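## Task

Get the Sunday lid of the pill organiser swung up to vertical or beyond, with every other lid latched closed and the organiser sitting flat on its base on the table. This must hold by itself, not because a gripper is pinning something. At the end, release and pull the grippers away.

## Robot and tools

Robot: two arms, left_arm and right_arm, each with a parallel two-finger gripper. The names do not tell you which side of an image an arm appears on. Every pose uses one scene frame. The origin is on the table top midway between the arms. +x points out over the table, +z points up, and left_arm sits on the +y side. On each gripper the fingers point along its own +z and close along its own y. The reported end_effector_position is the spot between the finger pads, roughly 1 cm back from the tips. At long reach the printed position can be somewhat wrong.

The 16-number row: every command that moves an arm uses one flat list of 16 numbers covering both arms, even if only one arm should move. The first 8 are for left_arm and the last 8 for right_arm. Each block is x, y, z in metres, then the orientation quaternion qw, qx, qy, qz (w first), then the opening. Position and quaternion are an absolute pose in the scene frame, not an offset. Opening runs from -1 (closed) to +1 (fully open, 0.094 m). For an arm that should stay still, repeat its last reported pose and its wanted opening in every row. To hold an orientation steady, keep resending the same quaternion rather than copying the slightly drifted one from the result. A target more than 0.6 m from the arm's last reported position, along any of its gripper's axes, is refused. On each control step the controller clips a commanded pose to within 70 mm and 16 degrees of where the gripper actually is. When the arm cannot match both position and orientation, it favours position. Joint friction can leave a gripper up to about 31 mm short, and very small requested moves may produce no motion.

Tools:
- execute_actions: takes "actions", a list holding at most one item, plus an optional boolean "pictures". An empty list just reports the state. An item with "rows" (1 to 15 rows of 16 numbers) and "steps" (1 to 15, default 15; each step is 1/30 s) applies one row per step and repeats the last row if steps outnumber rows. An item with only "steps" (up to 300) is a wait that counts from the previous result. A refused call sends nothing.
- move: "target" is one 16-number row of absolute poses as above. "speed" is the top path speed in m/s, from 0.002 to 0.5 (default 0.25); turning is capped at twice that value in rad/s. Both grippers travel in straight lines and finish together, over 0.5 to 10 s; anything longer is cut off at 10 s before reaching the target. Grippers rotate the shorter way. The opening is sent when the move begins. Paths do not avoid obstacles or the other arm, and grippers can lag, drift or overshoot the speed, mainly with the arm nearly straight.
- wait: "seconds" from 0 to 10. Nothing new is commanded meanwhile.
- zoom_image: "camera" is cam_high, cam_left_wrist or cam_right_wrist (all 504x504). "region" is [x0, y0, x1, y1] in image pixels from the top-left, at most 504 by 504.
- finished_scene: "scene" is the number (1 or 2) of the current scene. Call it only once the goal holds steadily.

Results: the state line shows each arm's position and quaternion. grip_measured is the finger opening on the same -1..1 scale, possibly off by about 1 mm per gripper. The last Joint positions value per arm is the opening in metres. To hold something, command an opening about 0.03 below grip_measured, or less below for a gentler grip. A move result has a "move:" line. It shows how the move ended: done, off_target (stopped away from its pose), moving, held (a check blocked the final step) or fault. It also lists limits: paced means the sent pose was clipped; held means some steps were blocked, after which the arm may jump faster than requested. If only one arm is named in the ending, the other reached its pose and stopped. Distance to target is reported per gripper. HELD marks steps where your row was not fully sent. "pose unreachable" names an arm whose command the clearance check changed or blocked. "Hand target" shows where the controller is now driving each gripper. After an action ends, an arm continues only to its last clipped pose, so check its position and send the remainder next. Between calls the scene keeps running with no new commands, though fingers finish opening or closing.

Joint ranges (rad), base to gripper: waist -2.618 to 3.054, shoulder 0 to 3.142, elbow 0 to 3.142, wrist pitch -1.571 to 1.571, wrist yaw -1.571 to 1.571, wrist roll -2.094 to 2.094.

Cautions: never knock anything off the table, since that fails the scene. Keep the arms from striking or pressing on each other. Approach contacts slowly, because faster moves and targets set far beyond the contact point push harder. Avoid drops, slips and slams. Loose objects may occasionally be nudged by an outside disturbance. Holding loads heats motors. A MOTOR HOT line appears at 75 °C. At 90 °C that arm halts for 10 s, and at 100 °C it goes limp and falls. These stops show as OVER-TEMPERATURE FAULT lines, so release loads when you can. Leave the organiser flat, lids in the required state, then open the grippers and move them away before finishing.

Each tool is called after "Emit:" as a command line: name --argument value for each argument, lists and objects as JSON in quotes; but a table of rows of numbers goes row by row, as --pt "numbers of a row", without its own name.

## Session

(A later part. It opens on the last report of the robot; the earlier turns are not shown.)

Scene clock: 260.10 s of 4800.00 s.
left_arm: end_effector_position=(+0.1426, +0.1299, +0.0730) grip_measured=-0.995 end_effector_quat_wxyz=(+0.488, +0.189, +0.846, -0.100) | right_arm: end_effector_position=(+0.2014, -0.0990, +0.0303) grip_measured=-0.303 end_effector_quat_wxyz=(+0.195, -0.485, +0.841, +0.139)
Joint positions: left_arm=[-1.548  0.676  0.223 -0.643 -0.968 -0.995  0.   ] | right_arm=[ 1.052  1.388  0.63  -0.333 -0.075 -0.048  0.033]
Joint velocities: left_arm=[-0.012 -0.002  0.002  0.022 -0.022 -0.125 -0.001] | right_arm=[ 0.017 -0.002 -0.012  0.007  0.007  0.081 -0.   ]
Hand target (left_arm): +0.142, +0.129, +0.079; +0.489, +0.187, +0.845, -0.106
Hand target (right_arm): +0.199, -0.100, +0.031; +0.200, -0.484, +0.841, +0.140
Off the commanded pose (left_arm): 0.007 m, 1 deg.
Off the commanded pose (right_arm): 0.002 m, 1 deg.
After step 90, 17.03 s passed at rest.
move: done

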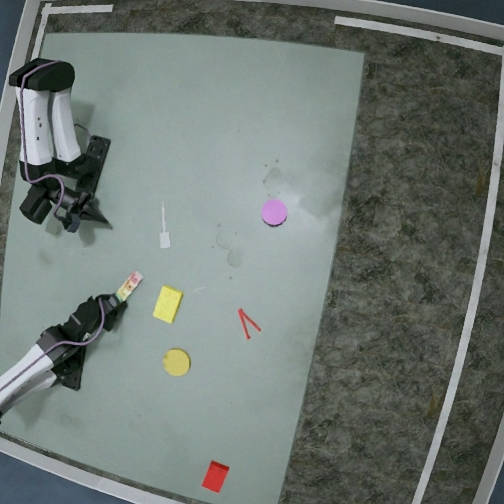

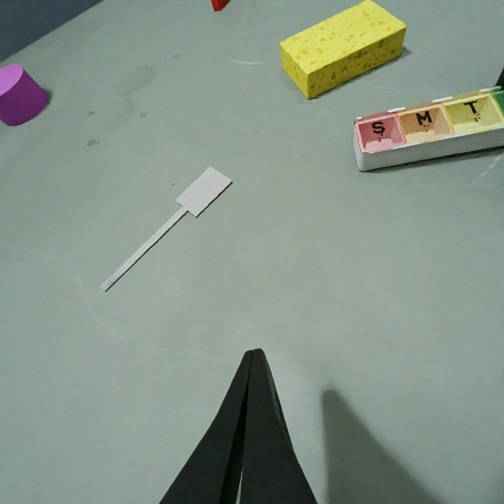

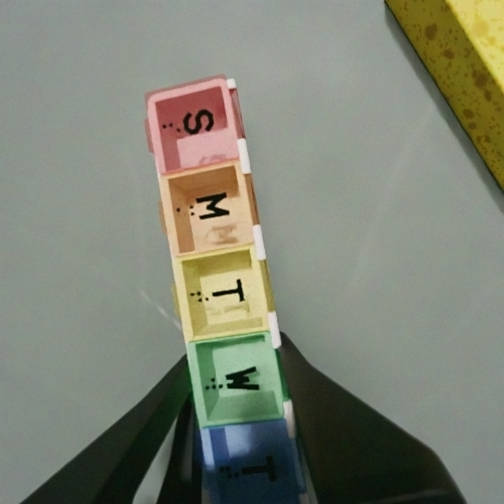

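Emit:
move --target '[0.198,-0.002,0.026,0.441,0.267,0.846,-0.139,-1,0.2014,-0.099,0.028,0.195,-0.485,0.841,0.139,-0.33]' --speed 0.12

Scene clock: 267.73 s of 4800.00 s.
left_arm: end_effector_position=(+0.1937, +0.0028, +0.0299) grip_measured=-0.995 end_effector_quat_wxyz=(+0.443, +0.265, +0.845, -0.143) | right_arm: end_effector_position=(+0.2014, -0.0990, +0.0303) grip_measured=-0.303 end_effector_quat_wxyz=(+0.195, -0.485, +0.841, +0.139)
Joint positions: left_arm=[-1.139  1.496  0.336  0.442 -0.531 -0.425  0.   ] | right_arm=[ 1.052  1.388  0.63  -0.333 -0.075 -0.048  0.033]
Joint velocities: left_arm=[ 0.002 -0.017  0.002 -0.037  0.066  0.007  0.   ] | right_arm=[ 0.007  0.007 -0.002 -0.051 -0.037  0.007  0.   ]
Hand target (left_arm): +0.197, -0.001, +0.028; +0.440, +0.267, +0.846, -0.142
Hand target (right_arm): +0.201, -0.099, +0.028; +0.195, -0.485, +0.841, +0.139
Off the commanded pose (left_arm): 0.008 m, 1 deg.
Off the commanded pose (right_arm): 0.002 m, 0 deg.
After step 90, 2.67 s passed at rest.
move: done

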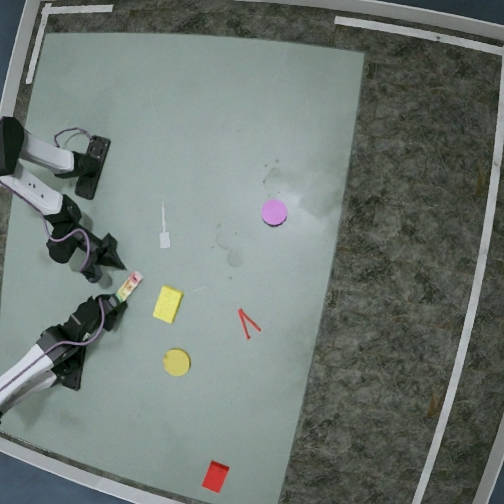

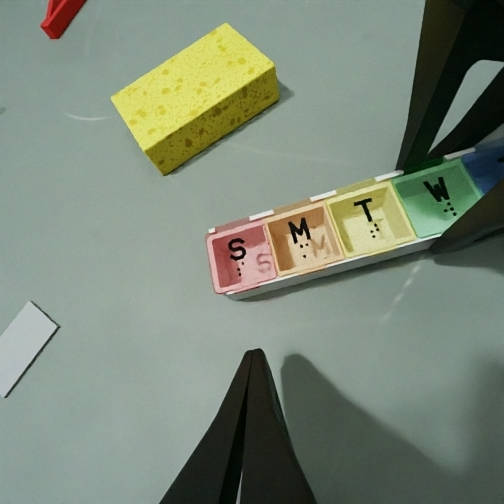

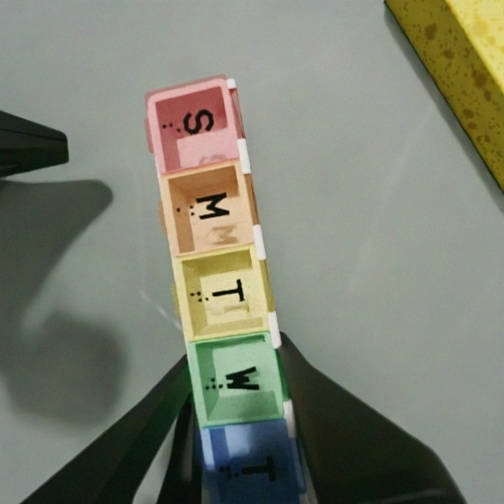

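Emit:
move --target '[0.206,-0.010,0.015,0.441,0.267,0.846,-0.139,-1,0.2014,-0.099,0.026,0.195,-0.485,0.841,0.139,-0.33]' --speed 0.04

Scene clock: 273.63 s of 4800.00 s.
left_arm: end_effector_position=(+0.2026, -0.0059, +0.0182) grip_measured=-0.995 end_effector_quat_wxyz=(+0.443, +0.265, +0.845, -0.140) | right_arm: end_effector_position=(+0.2014, -0.0990, +0.0303) grip_measured=-0.303 end_effector_quat_wxyz=(+0.195, -0.485, +0.841, +0.139)
Joint positions: left_arm=[-1.115  1.606  0.36   0.534 -0.518 -0.406  0.   ] | right_arm=[ 1.052  1.388  0.63  -0.333 -0.075 -0.048  0.033]
Joint velocities: left_arm=[ 0.002 -0.022  0.002  0.051 -0.037  0.007  0.001] | right_arm=[-0.002  0.002 -0.007 -0.125  0.037 -0.007 -0.001]
Hand target (left_arm): +0.206, -0.010, +0.015; +0.441, +0.267, +0.846, -0.139
Hand target (right_arm): +0.201, -0.099, +0.026; +0.195, -0.485, +0.841, +0.139
Off the commanded pose (left_arm): 0.006 m, 0 deg.
Off the commanded pose (right_arm): 0.004 m, 0 deg.
After step 90, 1.90 s passed at rest.
move: done

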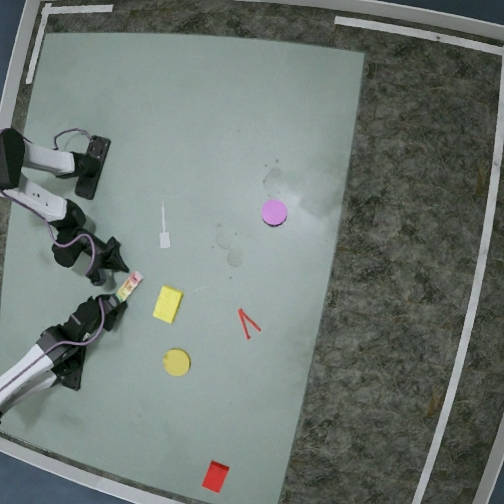

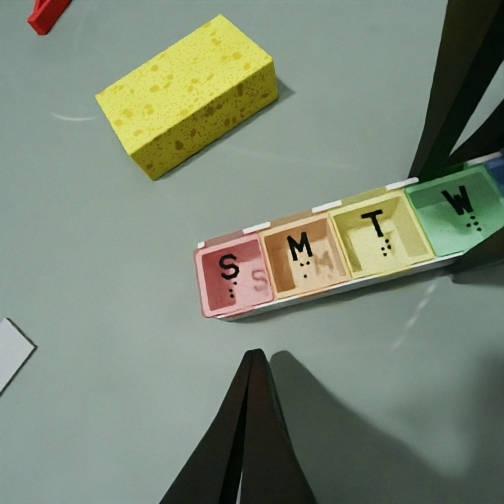

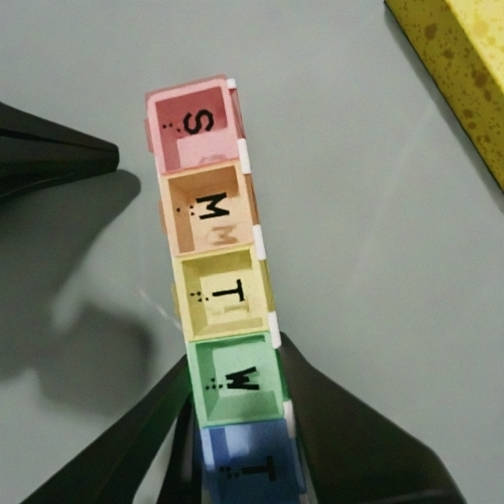

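Emit:
move --target '[0.214,-0.009,0.015,0.441,0.267,0.846,-0.139,-1,0.2014,-0.099,0.026,0.195,-0.485,0.841,0.139,-0.33]' --speed 0.02

Emit:
zoom_image --camera "cam_right_wrist" --region '[60, 60, 260, 220]'

Scene clock: 281.23 s of 4800.00 s.
left_arm: end_effector_position=(+0.2106, -0.0046, +0.0201) grip_measured=-0.995 end_effector_quat_wxyz=(+0.445, +0.262, +0.844, -0.142) | right_arm: end_effector_position=(+0.2014, -0.0990, +0.0303) grip_measured=-0.303 end_effector_quat_wxyz=(+0.195, -0.485, +0.841, +0.139)
Joint positions: left_arm=[-1.08   1.606  0.36   0.553 -0.494 -0.383  0.   ] | right_arm=[ 1.052  1.388  0.63  -0.333 -0.075 -0.048  0.033]
Joint velocities: left_arm=[-0.012  0.002  0.017  0.007 -0.022  0.037 -0.001] | right_arm=[ 0.012 -0.007 -0.017  0.022 -0.007  0.022  0.001]
Hand target (left_arm): +0.214, -0.009, +0.015; +0.441, +0.266, +0.846, -0.139
Hand target (right_arm): +0.201, -0.099, +0.026; +0.195, -0.485, +0.841, +0.139
Off the commanded pose (left_arm): 0.008 m, 1 deg.
Off the commanded pose (right_arm): 0.004 m, 0 deg.
After step 90, 3.77 s passed at rest.
move: done

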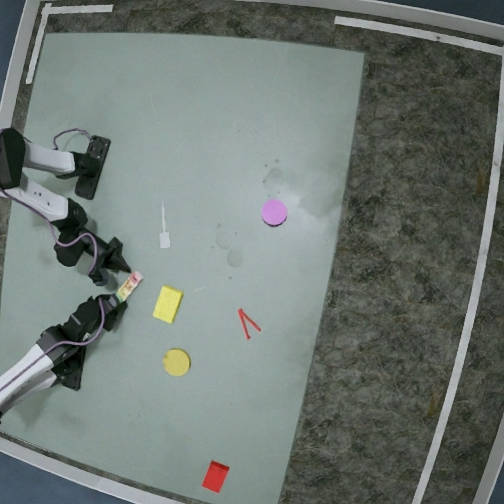

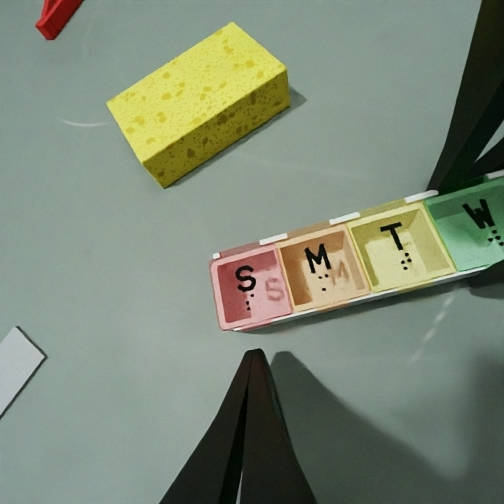

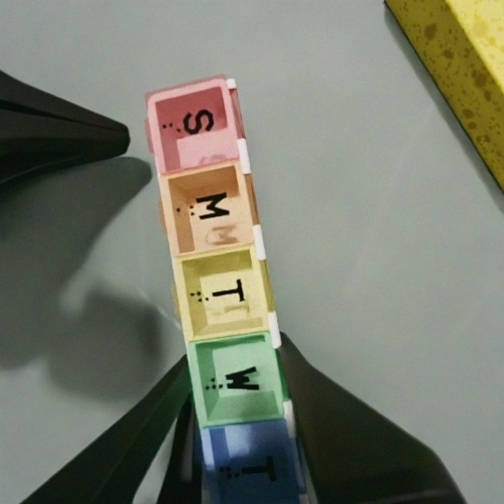

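Region (60, 60, 260, 220) of cam_right_wrist's 504x504 image, scaled by 2.520, with more detail than that image has; it fills the top 403 rows of this view, and the rest is white.

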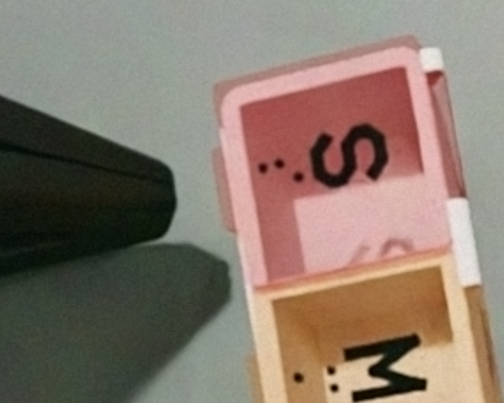

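Emit:
move --target '[0.216,-0.010,0.009,0.441,0.267,0.846,-0.139,-1,0.2014,-0.099,0.026,0.195,-0.485,0.841,0.139,-0.33]' --speed 0.02

Scene clock: 286.70 s of 4800.00 s.
left_arm: end_effector_position=(+0.2120, -0.0050, +0.0112) grip_measured=-0.995 end_effector_quat_wxyz=(+0.442, +0.266, +0.845, -0.138) | right_arm: end_effector_position=(+0.2014, -0.0990, +0.0303) grip_measured=-0.303 end_effector_quat_wxyz=(+0.195, -0.485, +0.841, +0.139)
Joint positions: left_arm=[-1.074  1.655  0.36   0.592 -0.487 -0.375  0.   ] | right_arm=[ 1.052  1.388  0.63  -0.333 -0.075 -0.048  0.033]
Joint velocities: left_arm=[-0.002 -0.022 -0.002  0.022  0.007 -0.095 -0.001] | right_arm=[ 0.002 -0.012 -0.007 -0.022  0.022  0.007  0.   ]
Hand target (left_arm): +0.216, -0.010, +0.009; +0.441, +0.267, +0.846, -0.139
Hand target (right_arm): +0.201, -0.099, +0.026; +0.195, -0.485, +0.841, +0.139
Off the commanded pose (left_arm): 0.007 m, 0 deg.
Off the commanded pose (right_arm): 0.004 m, 0 deg.
After step 90, 1.57 s passed at rest.
move: done

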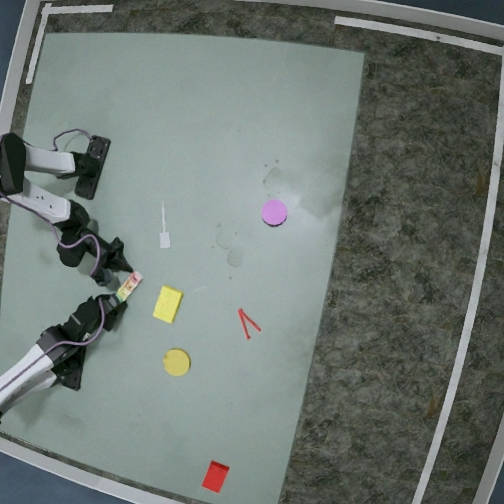

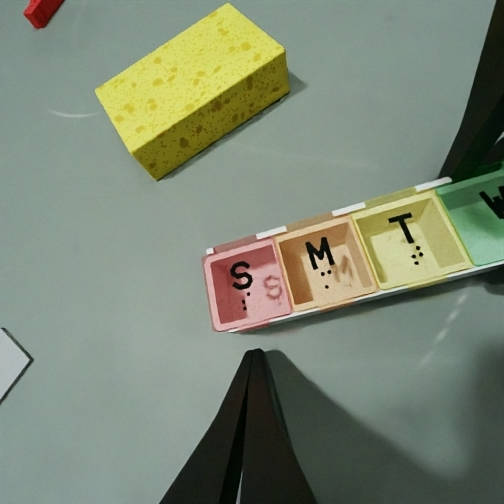

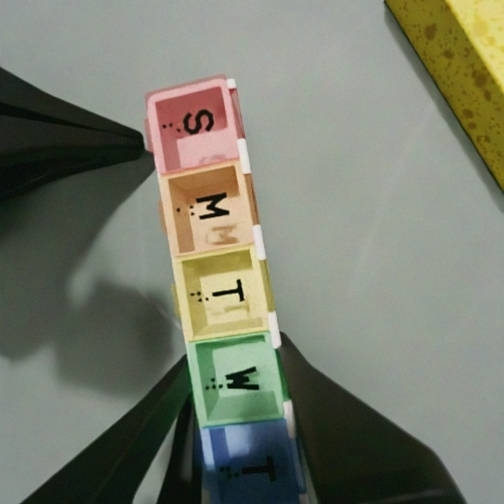

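Emit:
move --target '[0.225,-0.016,0.012,0.441,0.267,0.846,-0.139,-1,0.2014,-0.099,0.026,0.195,-0.485,0.841,0.139,-0.33]' --speed 0.015

Emit:
zoom_image --camera "cam_right_wrist" --region '[60, 60, 260, 220]'

Scene clock: 293.30 s of 4800.00 s.
left_arm: end_effector_position=(+0.2208, -0.0129, +0.0163) grip_measured=-0.995 end_effector_quat_wxyz=(+0.445, +0.264, +0.843, -0.144) | right_arm: end_effector_position=(+0.2038, -0.1005, +0.0302) grip_measured=-0.303 end_effector_quat_wxyz=(+0.199, -0.483, +0.842, +0.132)
Joint positions: left_arm=[-1.049  1.669  0.393  0.596 -0.465 -0.357  0.   ] | right_arm=[ 1.052  1.388  0.63  -0.333 -0.059 -0.048  0.033]
Joint velocities: left_arm=[ 0.002 -0.022  0.012  0.066 -0.081 -0.007 -0.   ] | right_arm=[-0.027 -0.007 -0.007  0.037 -0.051 -0.022  0.   ]
Hand target (left_arm): +0.225, -0.016, +0.012; +0.441, +0.267, +0.846, -0.139
Hand target (right_arm): +0.201, -0.099, +0.026; +0.195, -0.485, +0.841, +0.139
Off the commanded pose (left_arm): 0.007 m, 1 deg.
Off the commanded pose (right_arm): 0.005 m, 1 deg.
After step 90, 2.27 s passed at rest.
move: done

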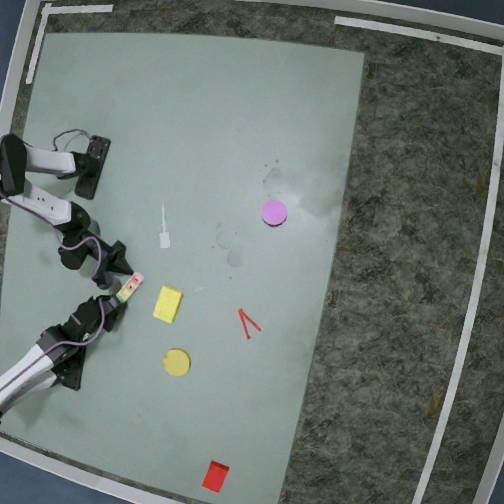

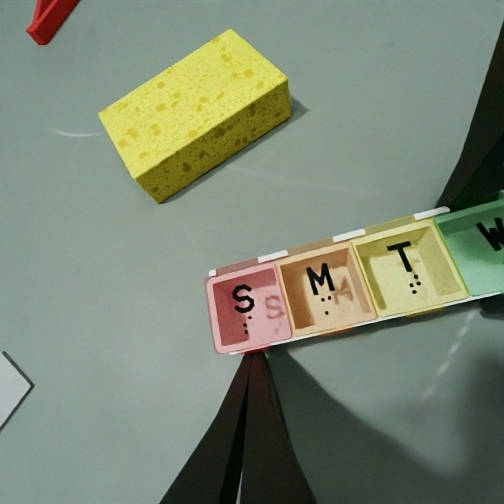

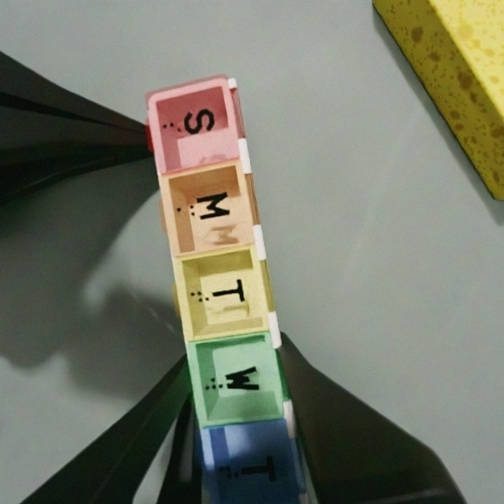

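Region (60, 60, 260, 220) of cam_right_wrist's 504x504 image, scaled by 2.520, with more detail than that image has; it fills the top 403 rows of this view, and the rest is white.

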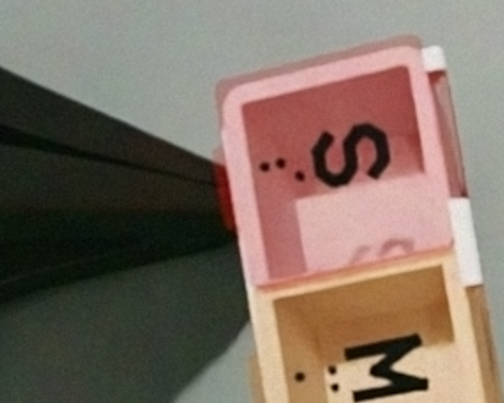

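Emit:
move --target '[0.223,-0.015,0.034,0.441,0.267,0.846,-0.139,-1,0.2025,-0.0995,0.022,0.195,-0.485,0.841,0.139,-0.33]' --speed 0.015

Emit:
zoom_image --camera "cam_right_wrist" --region '[60, 40, 280, 220]'

Scene clock: 311.47 s of 4800.00 s.
left_arm: end_effector_position=(+0.2194, -0.0095, +0.0235) grip_measured=-0.995 end_effector_quat_wxyz=(+0.435, +0.271, +0.849, -0.131) | right_arm: end_effector_position=(+0.2055, -0.0973, +0.0293) grip_measured=-0.303 end_effector_quat_wxyz=(+0.203, -0.483, +0.841, +0.135)
Joint positions: left_arm=[-1.049  1.603  0.418  0.468 -0.465 -0.357  0.   ] | right_arm=[ 1.052  1.4    0.63  -0.312 -0.061 -0.048  0.033]
Joint velocities: left_arm=[-0.012 -0.042 -0.017 -0.051  0.051  0.095  0.   ] | right_arm=[ 0.007 -0.002 -0.017 -0.066  0.037  0.022  0.   ]
Hand target (left_arm): +0.223, -0.015, +0.034; +0.441, +0.267, +0.845, -0.139
Hand target (right_arm): +0.203, -0.099, +0.022; +0.195, -0.485, +0.841, +0.139
Off the commanded pose (left_arm): 0.012 m, 1 deg.
Off the commanded pose (right_arm): 0.008 m, 1 deg.
After step 90, 13.73 s passed at rest.
move: off_target (left_arm)

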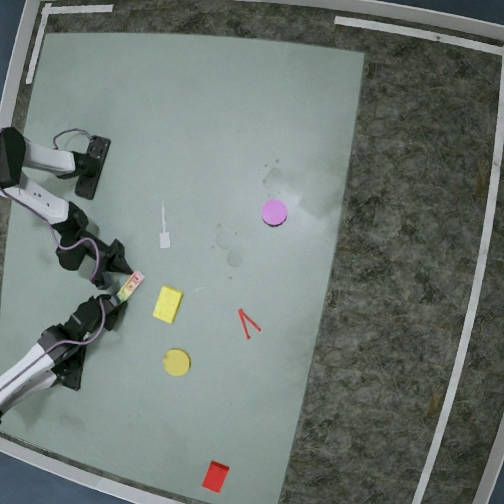

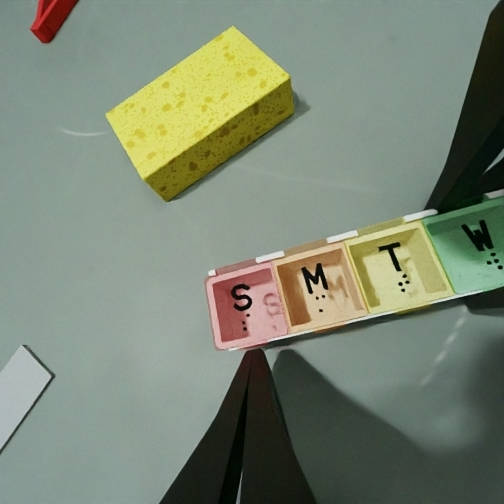

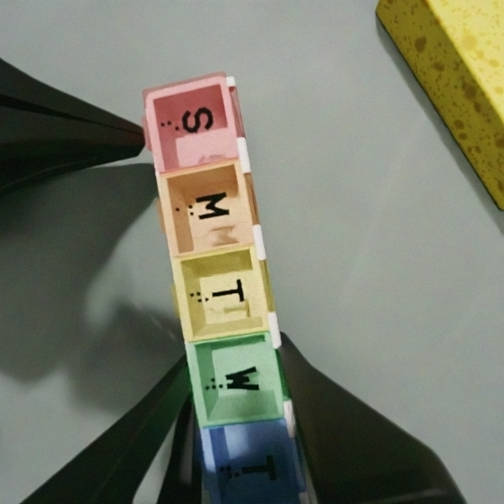

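Region (60, 40, 280, 220) of cam_right_wrist's 504x504 image, scaled by 2.291, with more detail than that image has; it fills the top 412 rows of this view, and the rest is white.

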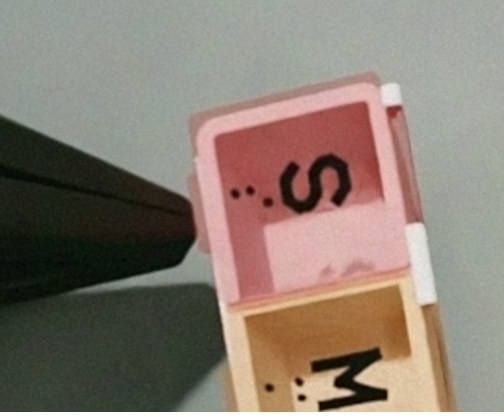

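Emit:
move --target '[0.227,-0.015,0.05,0.441,0.267,0.846,-0.139,-1,0.2025,-0.0995,0.018,0.195,-0.485,0.841,0.139,-0.37]' --speed 0.02

Emit:
zoom_image --camera "cam_right_wrist" --region '[60, 40, 280, 220]'

Scene clock: 318.10 s of 4800.00 s.
left_arm: end_effector_position=(+0.2244, -0.0139, +0.0439) grip_measured=-0.995 end_effector_quat_wxyz=(+0.442, +0.266, +0.845, -0.138) | right_arm: end_effector_position=(+0.2050, -0.0959, +0.0263) grip_measured=-0.303 end_effector_quat_wxyz=(+0.204, -0.483, +0.840, +0.139)
Joint positions: left_arm=[-1.038  1.536  0.454  0.392 -0.46  -0.349  0.   ] | right_arm=[ 1.052  1.408  0.619 -0.287 -0.068 -0.048  0.033]
Joint velocities: left_arm=[ 0.007 -0.007 -0.012 -0.007  0.007 -0.125 -0.   ] | right_arm=[ 0.027 -0.007 -0.002  0.037 -0.095  0.051  0.   ]
Hand target (left_arm): +0.227, -0.015, +0.050; +0.441, +0.267, +0.845, -0.139
Hand target (right_arm): +0.203, -0.099, +0.018; +0.195, -0.485, +0.841, +0.139
Off the commanded pose (left_arm): 0.007 m, 0 deg.
Off the commanded pose (right_arm): 0.009 m, 1 deg.
After step 90, 2.00 s passed at rest.
move: done

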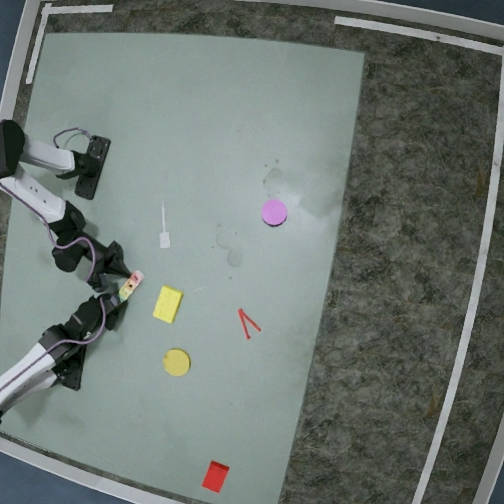

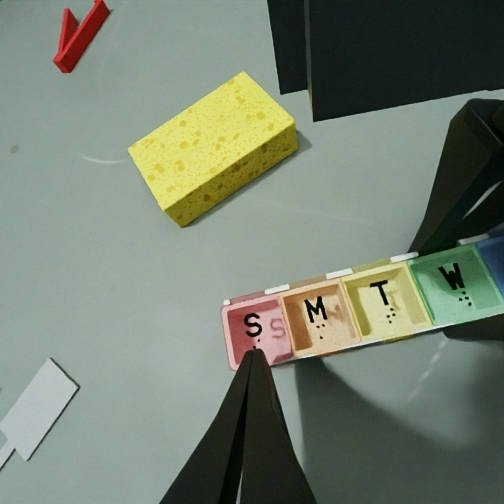

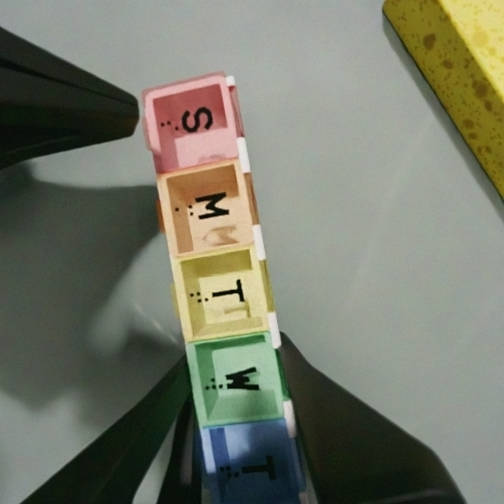

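Region (60, 40, 280, 220) of cam_right_wrist's 504x504 image, scaled by 2.291, with more detail than that image has; it fills the top 412 rows of this view, and the rest is white.

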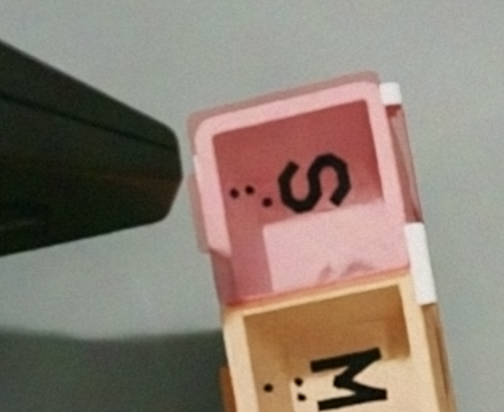

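Emit:
move --target '[0.214,-0.007,0.024,0.441,0.267,0.846,-0.139,-1,0.2045,-0.097,0.022,0.2,-0.484,0.841,0.137,-0.37]' --speed 0.04

Emit:
move --target '[0.216,-0.010,0.008,0.441,0.267,0.846,-0.139,-1,0.2045,-0.097,0.022,0.2,-0.484,0.841,0.137,-0.37]' --speed 0.03

Emit:
move --target '[0.230,-0.019,0.011,0.441,0.267,0.846,-0.139,-1,0.2045,-0.097,0.022,0.2,-0.484,0.841,0.137,-0.37]' --speed 0.02

Scene clock: 333.10 s of 4800.00 s.
left_arm: end_effector_position=(+0.2192, -0.0135, +0.0385) grip_measured=-0.995 end_effector_quat_wxyz=(+0.450, +0.261, +0.841, -0.151) | right_arm: end_effector_position=(+0.2050, -0.0958, +0.0264) grip_measured=-0.303 end_effector_quat_wxyz=(+0.204, -0.483, +0.840, +0.140)
Joint positions: left_arm=[-1.055  1.559  0.41   0.485 -0.469 -0.362  0.   ] | right_arm=[ 1.052  1.408  0.619 -0.286 -0.068 -0.048  0.033]
Joint velocities: left_arm=[-0.007 -0.007  0.002  0.022 -0.007 -0.051 -0.001] | right_arm=[-0.007 -0.012 -0.007  0.007 -0.037  0.051 -0.   ]
Hand target (left_arm): +0.214, -0.007, +0.025; +0.441, +0.267, +0.846, -0.139
Hand target (right_arm): +0.205, -0.097, +0.022; +0.200, -0.484, +0.841, +0.137
Off the commanded pose (left_arm): 0.017 m, 2 deg.
Off the commanded pose (right_arm): 0.005 m, 1 deg.
After step 90, 11.13 s passed at rest.
move: off_target (left_arm)

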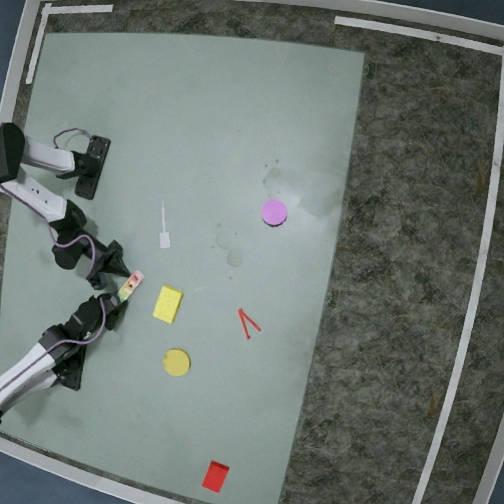

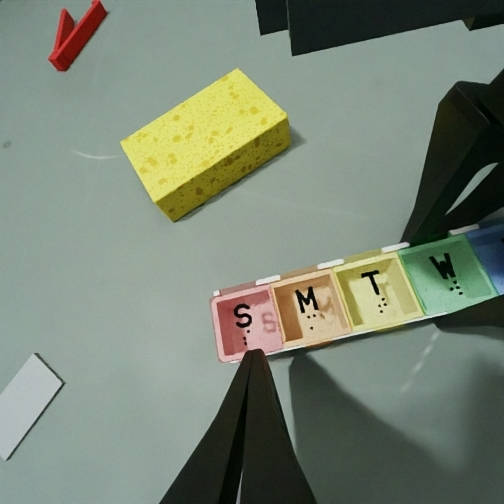

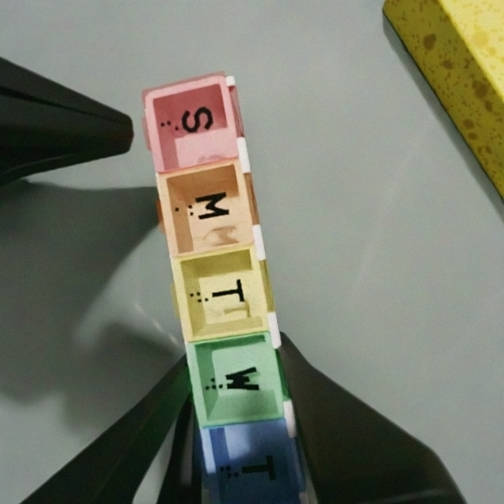

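Scene clock: 334.37 s of 4800.00 s.
left_arm: end_effector_position=(+0.2244, -0.0191, +0.0321) grip_measured=-0.995 end_effector_quat_wxyz=(+0.464, +0.251, +0.835, -0.155) | right_arm: end_effector_position=(+0.2074, -0.0972, +0.0263) grip_measured=-0.303 end_effector_quat_wxyz=(+0.207, -0.478, +0.843, +0.134)
Joint positions: left_arm=[-1.055  1.64   0.406  0.603 -0.487 -0.362  0.   ] | right_arm=[ 1.052  1.408  0.619 -0.286 -0.052 -0.038  0.033]
Joint velocities: left_arm=[ 0.022  0.022 -0.042  0.139 -0.007 -0.095 -0.001] | right_arm=[-0.007  0.017  0.002  0.022 -0.037 -0.066  0.001]
Hand target (left_arm): +0.216, -0.009, +0.010; +0.441, +0.267, +0.846, -0.139
Hand target (right_arm): +0.205, -0.097, +0.022; +0.200, -0.484, +0.841, +0.137
Off the commanded pose (left_arm): 0.027 m, 4 deg.
Off the commanded pose (right_arm): 0.005 m, 1 deg.
move: off_target (left_arm)

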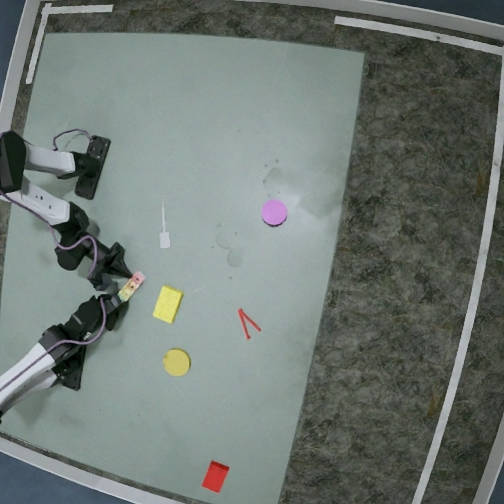

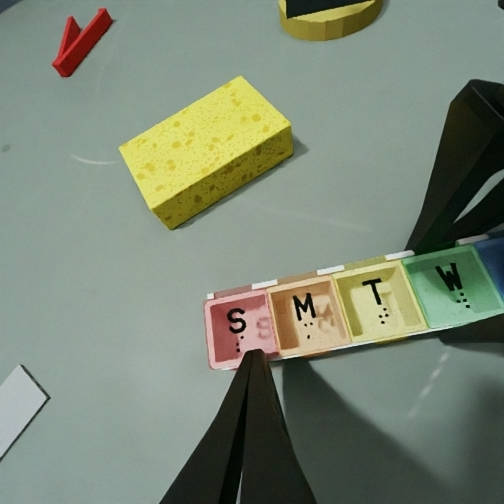

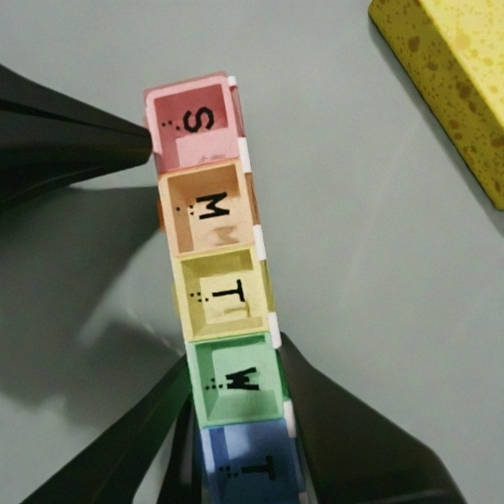

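Scene clock: 336.30 s of 4800.00 s.
left_arm: end_effector_position=(+0.2282, -0.0202, +0.0313) grip_measured=-0.995 end_effector_quat_wxyz=(+0.466, +0.251, +0.834, -0.159) | right_arm: end_effector_position=(+0.2099, -0.0982, +0.0265) grip_measured=-0.303 end_effector_quat_wxyz=(+0.211, -0.473, +0.846, +0.128)
Joint positions: left_arm=[-1.04   1.657  0.406  0.634 -0.472 -0.349  0.   ] | right_arm=[ 1.052  1.408  0.619 -0.284 -0.037 -0.031  0.033]
Joint velocities: left_arm=[-0.022 -0.007 -0.012 -0.022 -0.022 -0.081 -0.   ] | right_arm=[ 0.012  0.002 -0.002 -0.051 -0.022 -0.037  0.001]
Hand target (left_arm): +0.229, -0.017, +0.012; +0.440, +0.266, +0.846, -0.140
Hand target (right_arm): +0.205, -0.097, +0.022; +0.200, -0.484, +0.841, +0.137
Off the commanded pose (left_arm): 0.020 m, 4 deg.
Off the commanded pose (right_arm): 0.007 m, 2 deg.
move: off_target (left_arm)

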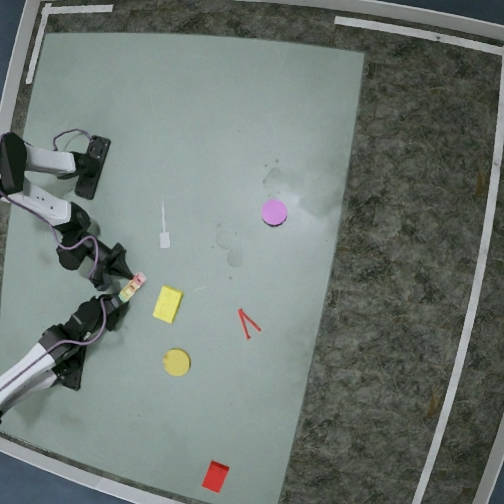

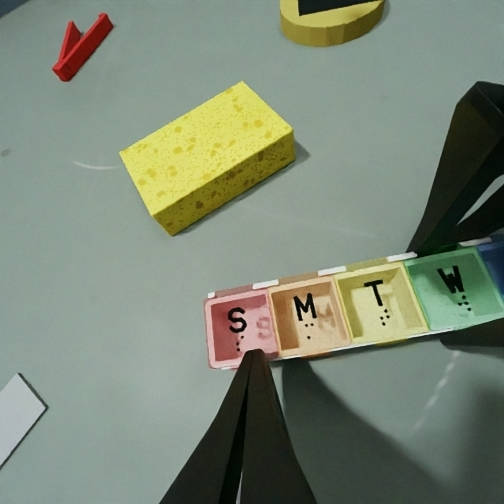

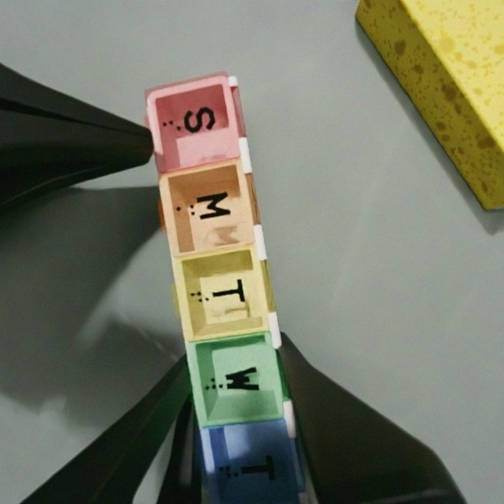

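Emit:
move --target '[0.195,0.003,0.032,0.441,0.267,0.846,-0.139,-1,0.2045,-0.097,0.024,0.2,-0.484,0.841,0.137,-0.35]' --speed 0.05

Scene clock: 341.57 s of 4800.00 s.
left_arm: end_effector_position=(+0.2009, -0.0066, +0.0380) grip_measured=-0.995 end_effector_quat_wxyz=(+0.449, +0.261, +0.841, -0.150) | right_arm: end_effector_position=(+0.2071, -0.0962, +0.0267) grip_measured=-0.303 end_effector_quat_wxyz=(+0.207, -0.478, +0.842, +0.136)
Joint positions: left_arm=[-1.121  1.507  0.371  0.445 -0.52  -0.41   0.   ] | right_arm=[ 1.052  1.408  0.619 -0.283 -0.057 -0.039  0.033]
Joint velocities: left_arm=[ 0.007 -0.002 -0.022 -0.007 -0.022 -0.007  0.   ] | right_arm=[ 0.002 -0.007 -0.007 -0.037  0.037  0.022 -0.001]
Hand target (left_arm): +0.196, +0.003, +0.032; +0.441, +0.267, +0.845, -0.139
Hand target (right_arm): +0.205, -0.097, +0.024; +0.200, -0.484, +0.841, +0.137
Off the commanded pose (left_arm): 0.013 m, 2 deg.
Off the commanded pose (right_arm): 0.004 m, 1 deg.
After step 90, 0.93 s passed at rest.
move: off_target (left_arm)

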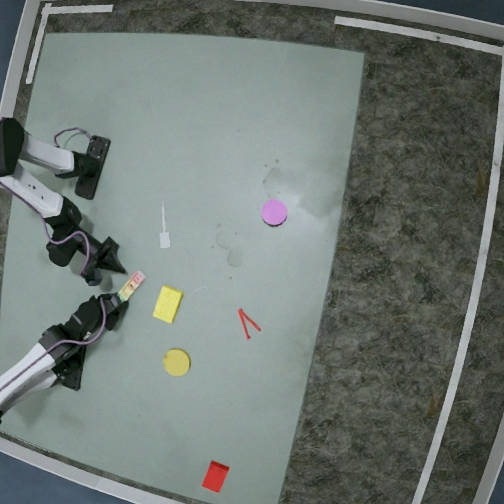

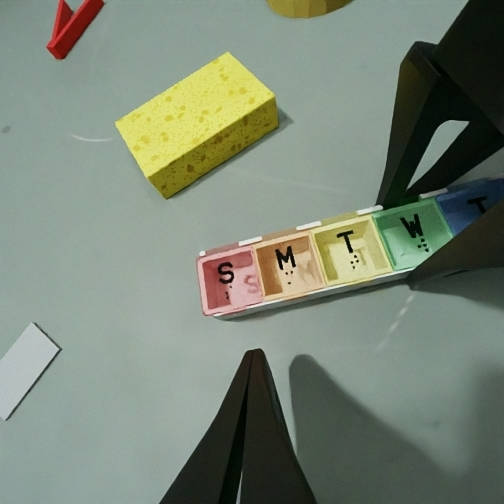

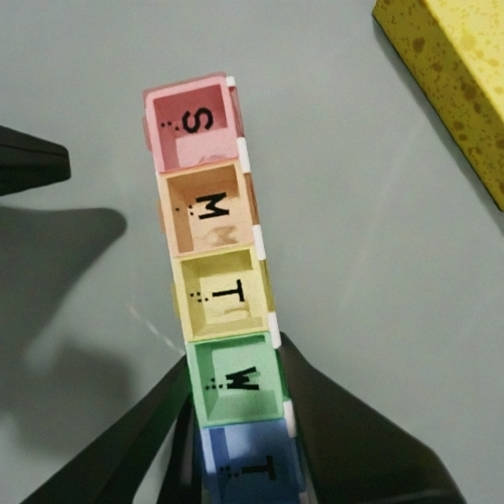

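Emit:
move --target '[0.208,0.005,0.009,0.441,0.267,0.846,-0.139,-1,0.2045,-0.097,0.024,0.2,-0.484,0.841,0.137,-0.35]' --speed 0.04

Scene clock: 347.83 s of 4800.00 s.
left_arm: end_effector_position=(+0.2092, -0.0049, +0.0248) grip_measured=-0.995 end_effector_quat_wxyz=(+0.454, +0.257, +0.839, -0.155) | right_arm: end_effector_position=(+0.2070, -0.0961, +0.0267) grip_measured=-0.303 end_effector_quat_wxyz=(+0.207, -0.478, +0.842, +0.137)
Joint positions: left_arm=[-1.085  1.594  0.339  0.593 -0.494 -0.385  0.   ] | right_arm=[ 1.052  1.408  0.619 -0.283 -0.058 -0.04   0.033]
Joint velocities: left_arm=[-0.012  0.002  0.002  0.007  0.051 -0.022 -0.   ] | right_arm=[ 0.007 -0.002 -0.007  0.037 -0.081  0.007  0.001]
Hand target (left_arm): +0.207, +0.005, +0.010; +0.440, +0.267, +0.846, -0.139
Hand target (right_arm): +0.205, -0.097, +0.024; +0.200, -0.484, +0.841, +0.137
Off the commanded pose (left_arm): 0.019 m, 3 deg.
Off the commanded pose (right_arm): 0.004 m, 1 deg.
After step 90, 1.97 s passed at rest.
move: off_target (left_arm)

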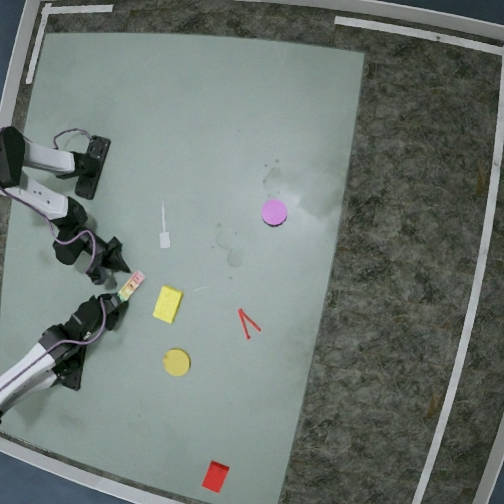

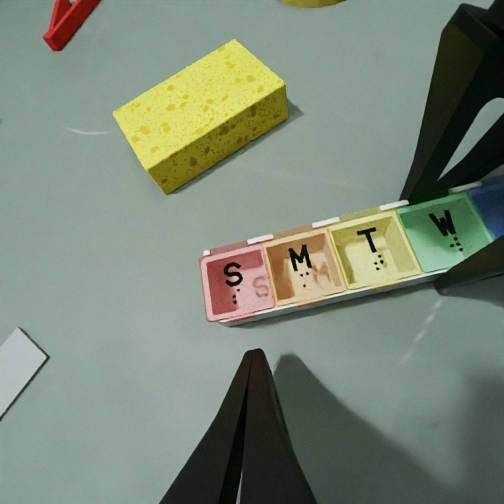

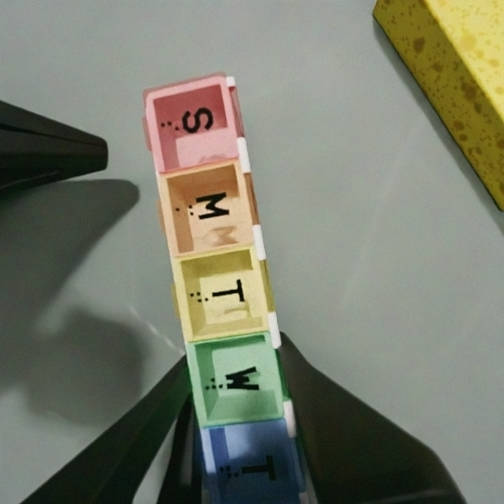

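Emit:
move --target '[0.207,0.008,0.0,0.441,0.267,0.846,-0.139,-1,0.2045,-0.097,0.024,0.2,-0.484,0.841,0.137,-0.35]' --speed 0.02

Scene clock: 354.23 s of 4800.00 s.
left_arm: end_effector_position=(+0.2082, -0.0024, +0.0153) grip_measured=-0.995 end_effector_quat_wxyz=(+0.453, +0.258, +0.839, -0.154) | right_arm: end_effector_position=(+0.2070, -0.0961, +0.0267) grip_measured=-0.303 end_effector_quat_wxyz=(+0.207, -0.478, +0.842, +0.137)
Joint positions: left_arm=[-1.085  1.641  0.317  0.662 -0.494 -0.384  0.   ] | right_arm=[ 1.052  1.408  0.619 -0.283 -0.058 -0.04   0.033]
Joint velocities: left_arm=[-0.002 -0.002 -0.012  0.037  0.051  0.007 -0.   ] | right_arm=[-0.012  0.002 -0.022  0.022 -0.051 -0.037 -0.001]
Hand target (left_arm): +0.206, +0.008, +0.001; +0.440, +0.267, +0.846, -0.139
Hand target (right_arm): +0.205, -0.097, +0.024; +0.200, -0.484, +0.841, +0.137
Off the commanded pose (left_arm): 0.019 m, 3 deg.
Off the commanded pose (right_arm): 0.004 m, 1 deg.
After step 90, 1.77 s passed at rest.
move: off_target (left_arm)

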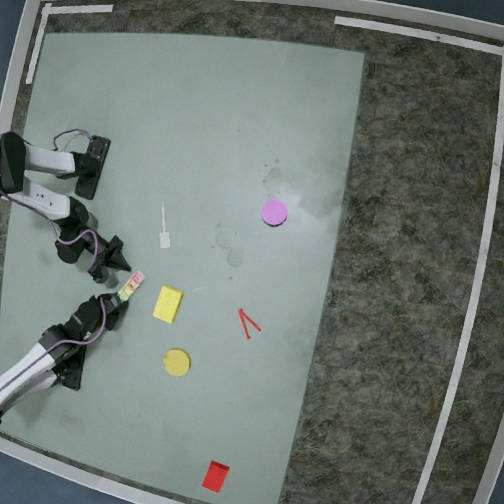

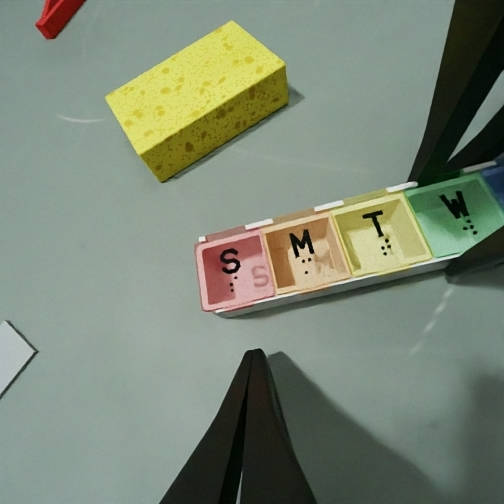

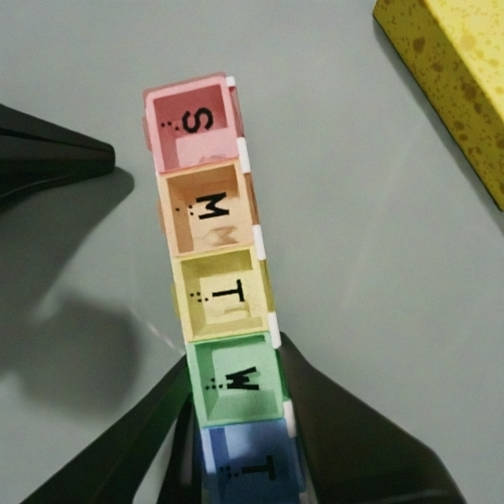

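Emit:
move --target '[0.230,-0.010,0.009,0.441,0.267,0.846,-0.139,-1,0.2045,-0.097,0.024,0.2,-0.484,0.841,0.137,-0.35]' --speed 0.02

Emit:
zoom_image --camera "cam_right_wrist" --region '[60, 40, 280, 220]'

Scene clock: 363.67 s of 4800.00 s.
left_arm: end_effector_position=(+0.2276, -0.0114, +0.0238) grip_measured=-0.995 end_effector_quat_wxyz=(+0.460, +0.255, +0.836, -0.157) | right_arm: end_effector_position=(+0.2098, -0.0979, +0.0266) grip_measured=-0.303 end_effector_quat_wxyz=(+0.211, -0.474, +0.845, +0.129)
Joint positions: left_arm=[-1.023  1.66   0.372  0.661 -0.451 -0.339  0.   ] | right_arm=[ 1.052  1.408  0.619 -0.283 -0.038 -0.034  0.033]
Joint velocities: left_arm=[-0.002  0.007  0.002  0.11  -0.037 -0.022 -0.   ] | right_arm=[ 0.002 -0.007 -0.002  0.007  0.007  0.007 -0.001]
Hand target (left_arm): +0.229, -0.009, +0.010; +0.441, +0.266, +0.846, -0.140
Hand target (right_arm): +0.205, -0.097, +0.024; +0.200, -0.484, +0.841, +0.137
Off the commanded pose (left_arm): 0.015 m, 3 deg.
Off the commanded pose (right_arm): 0.006 m, 2 deg.
After step 90, 4.97 s passed at rest.
move: off_target (left_arm)

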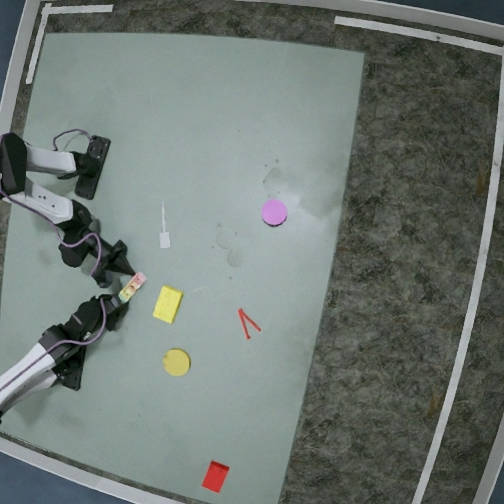

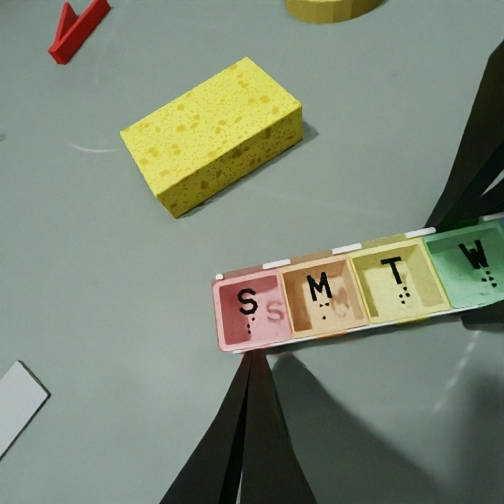

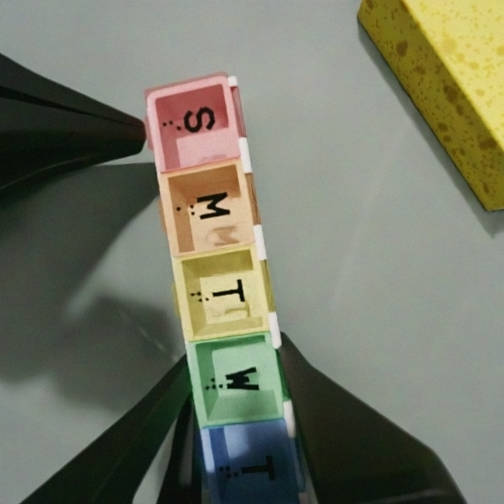

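Region (60, 40, 280, 220) of cam_right_wrist's 504x504 image, scaled by 2.291, with more detail than that image has; it fills the top 412 rows of this view, and the rest is white.

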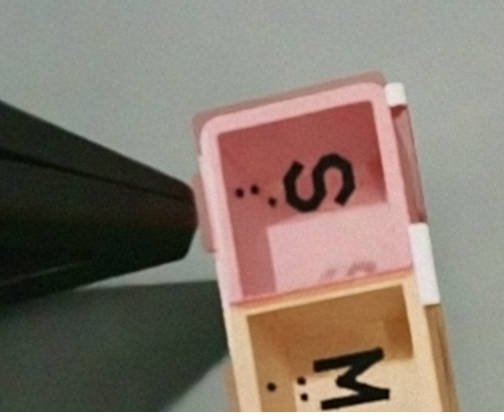

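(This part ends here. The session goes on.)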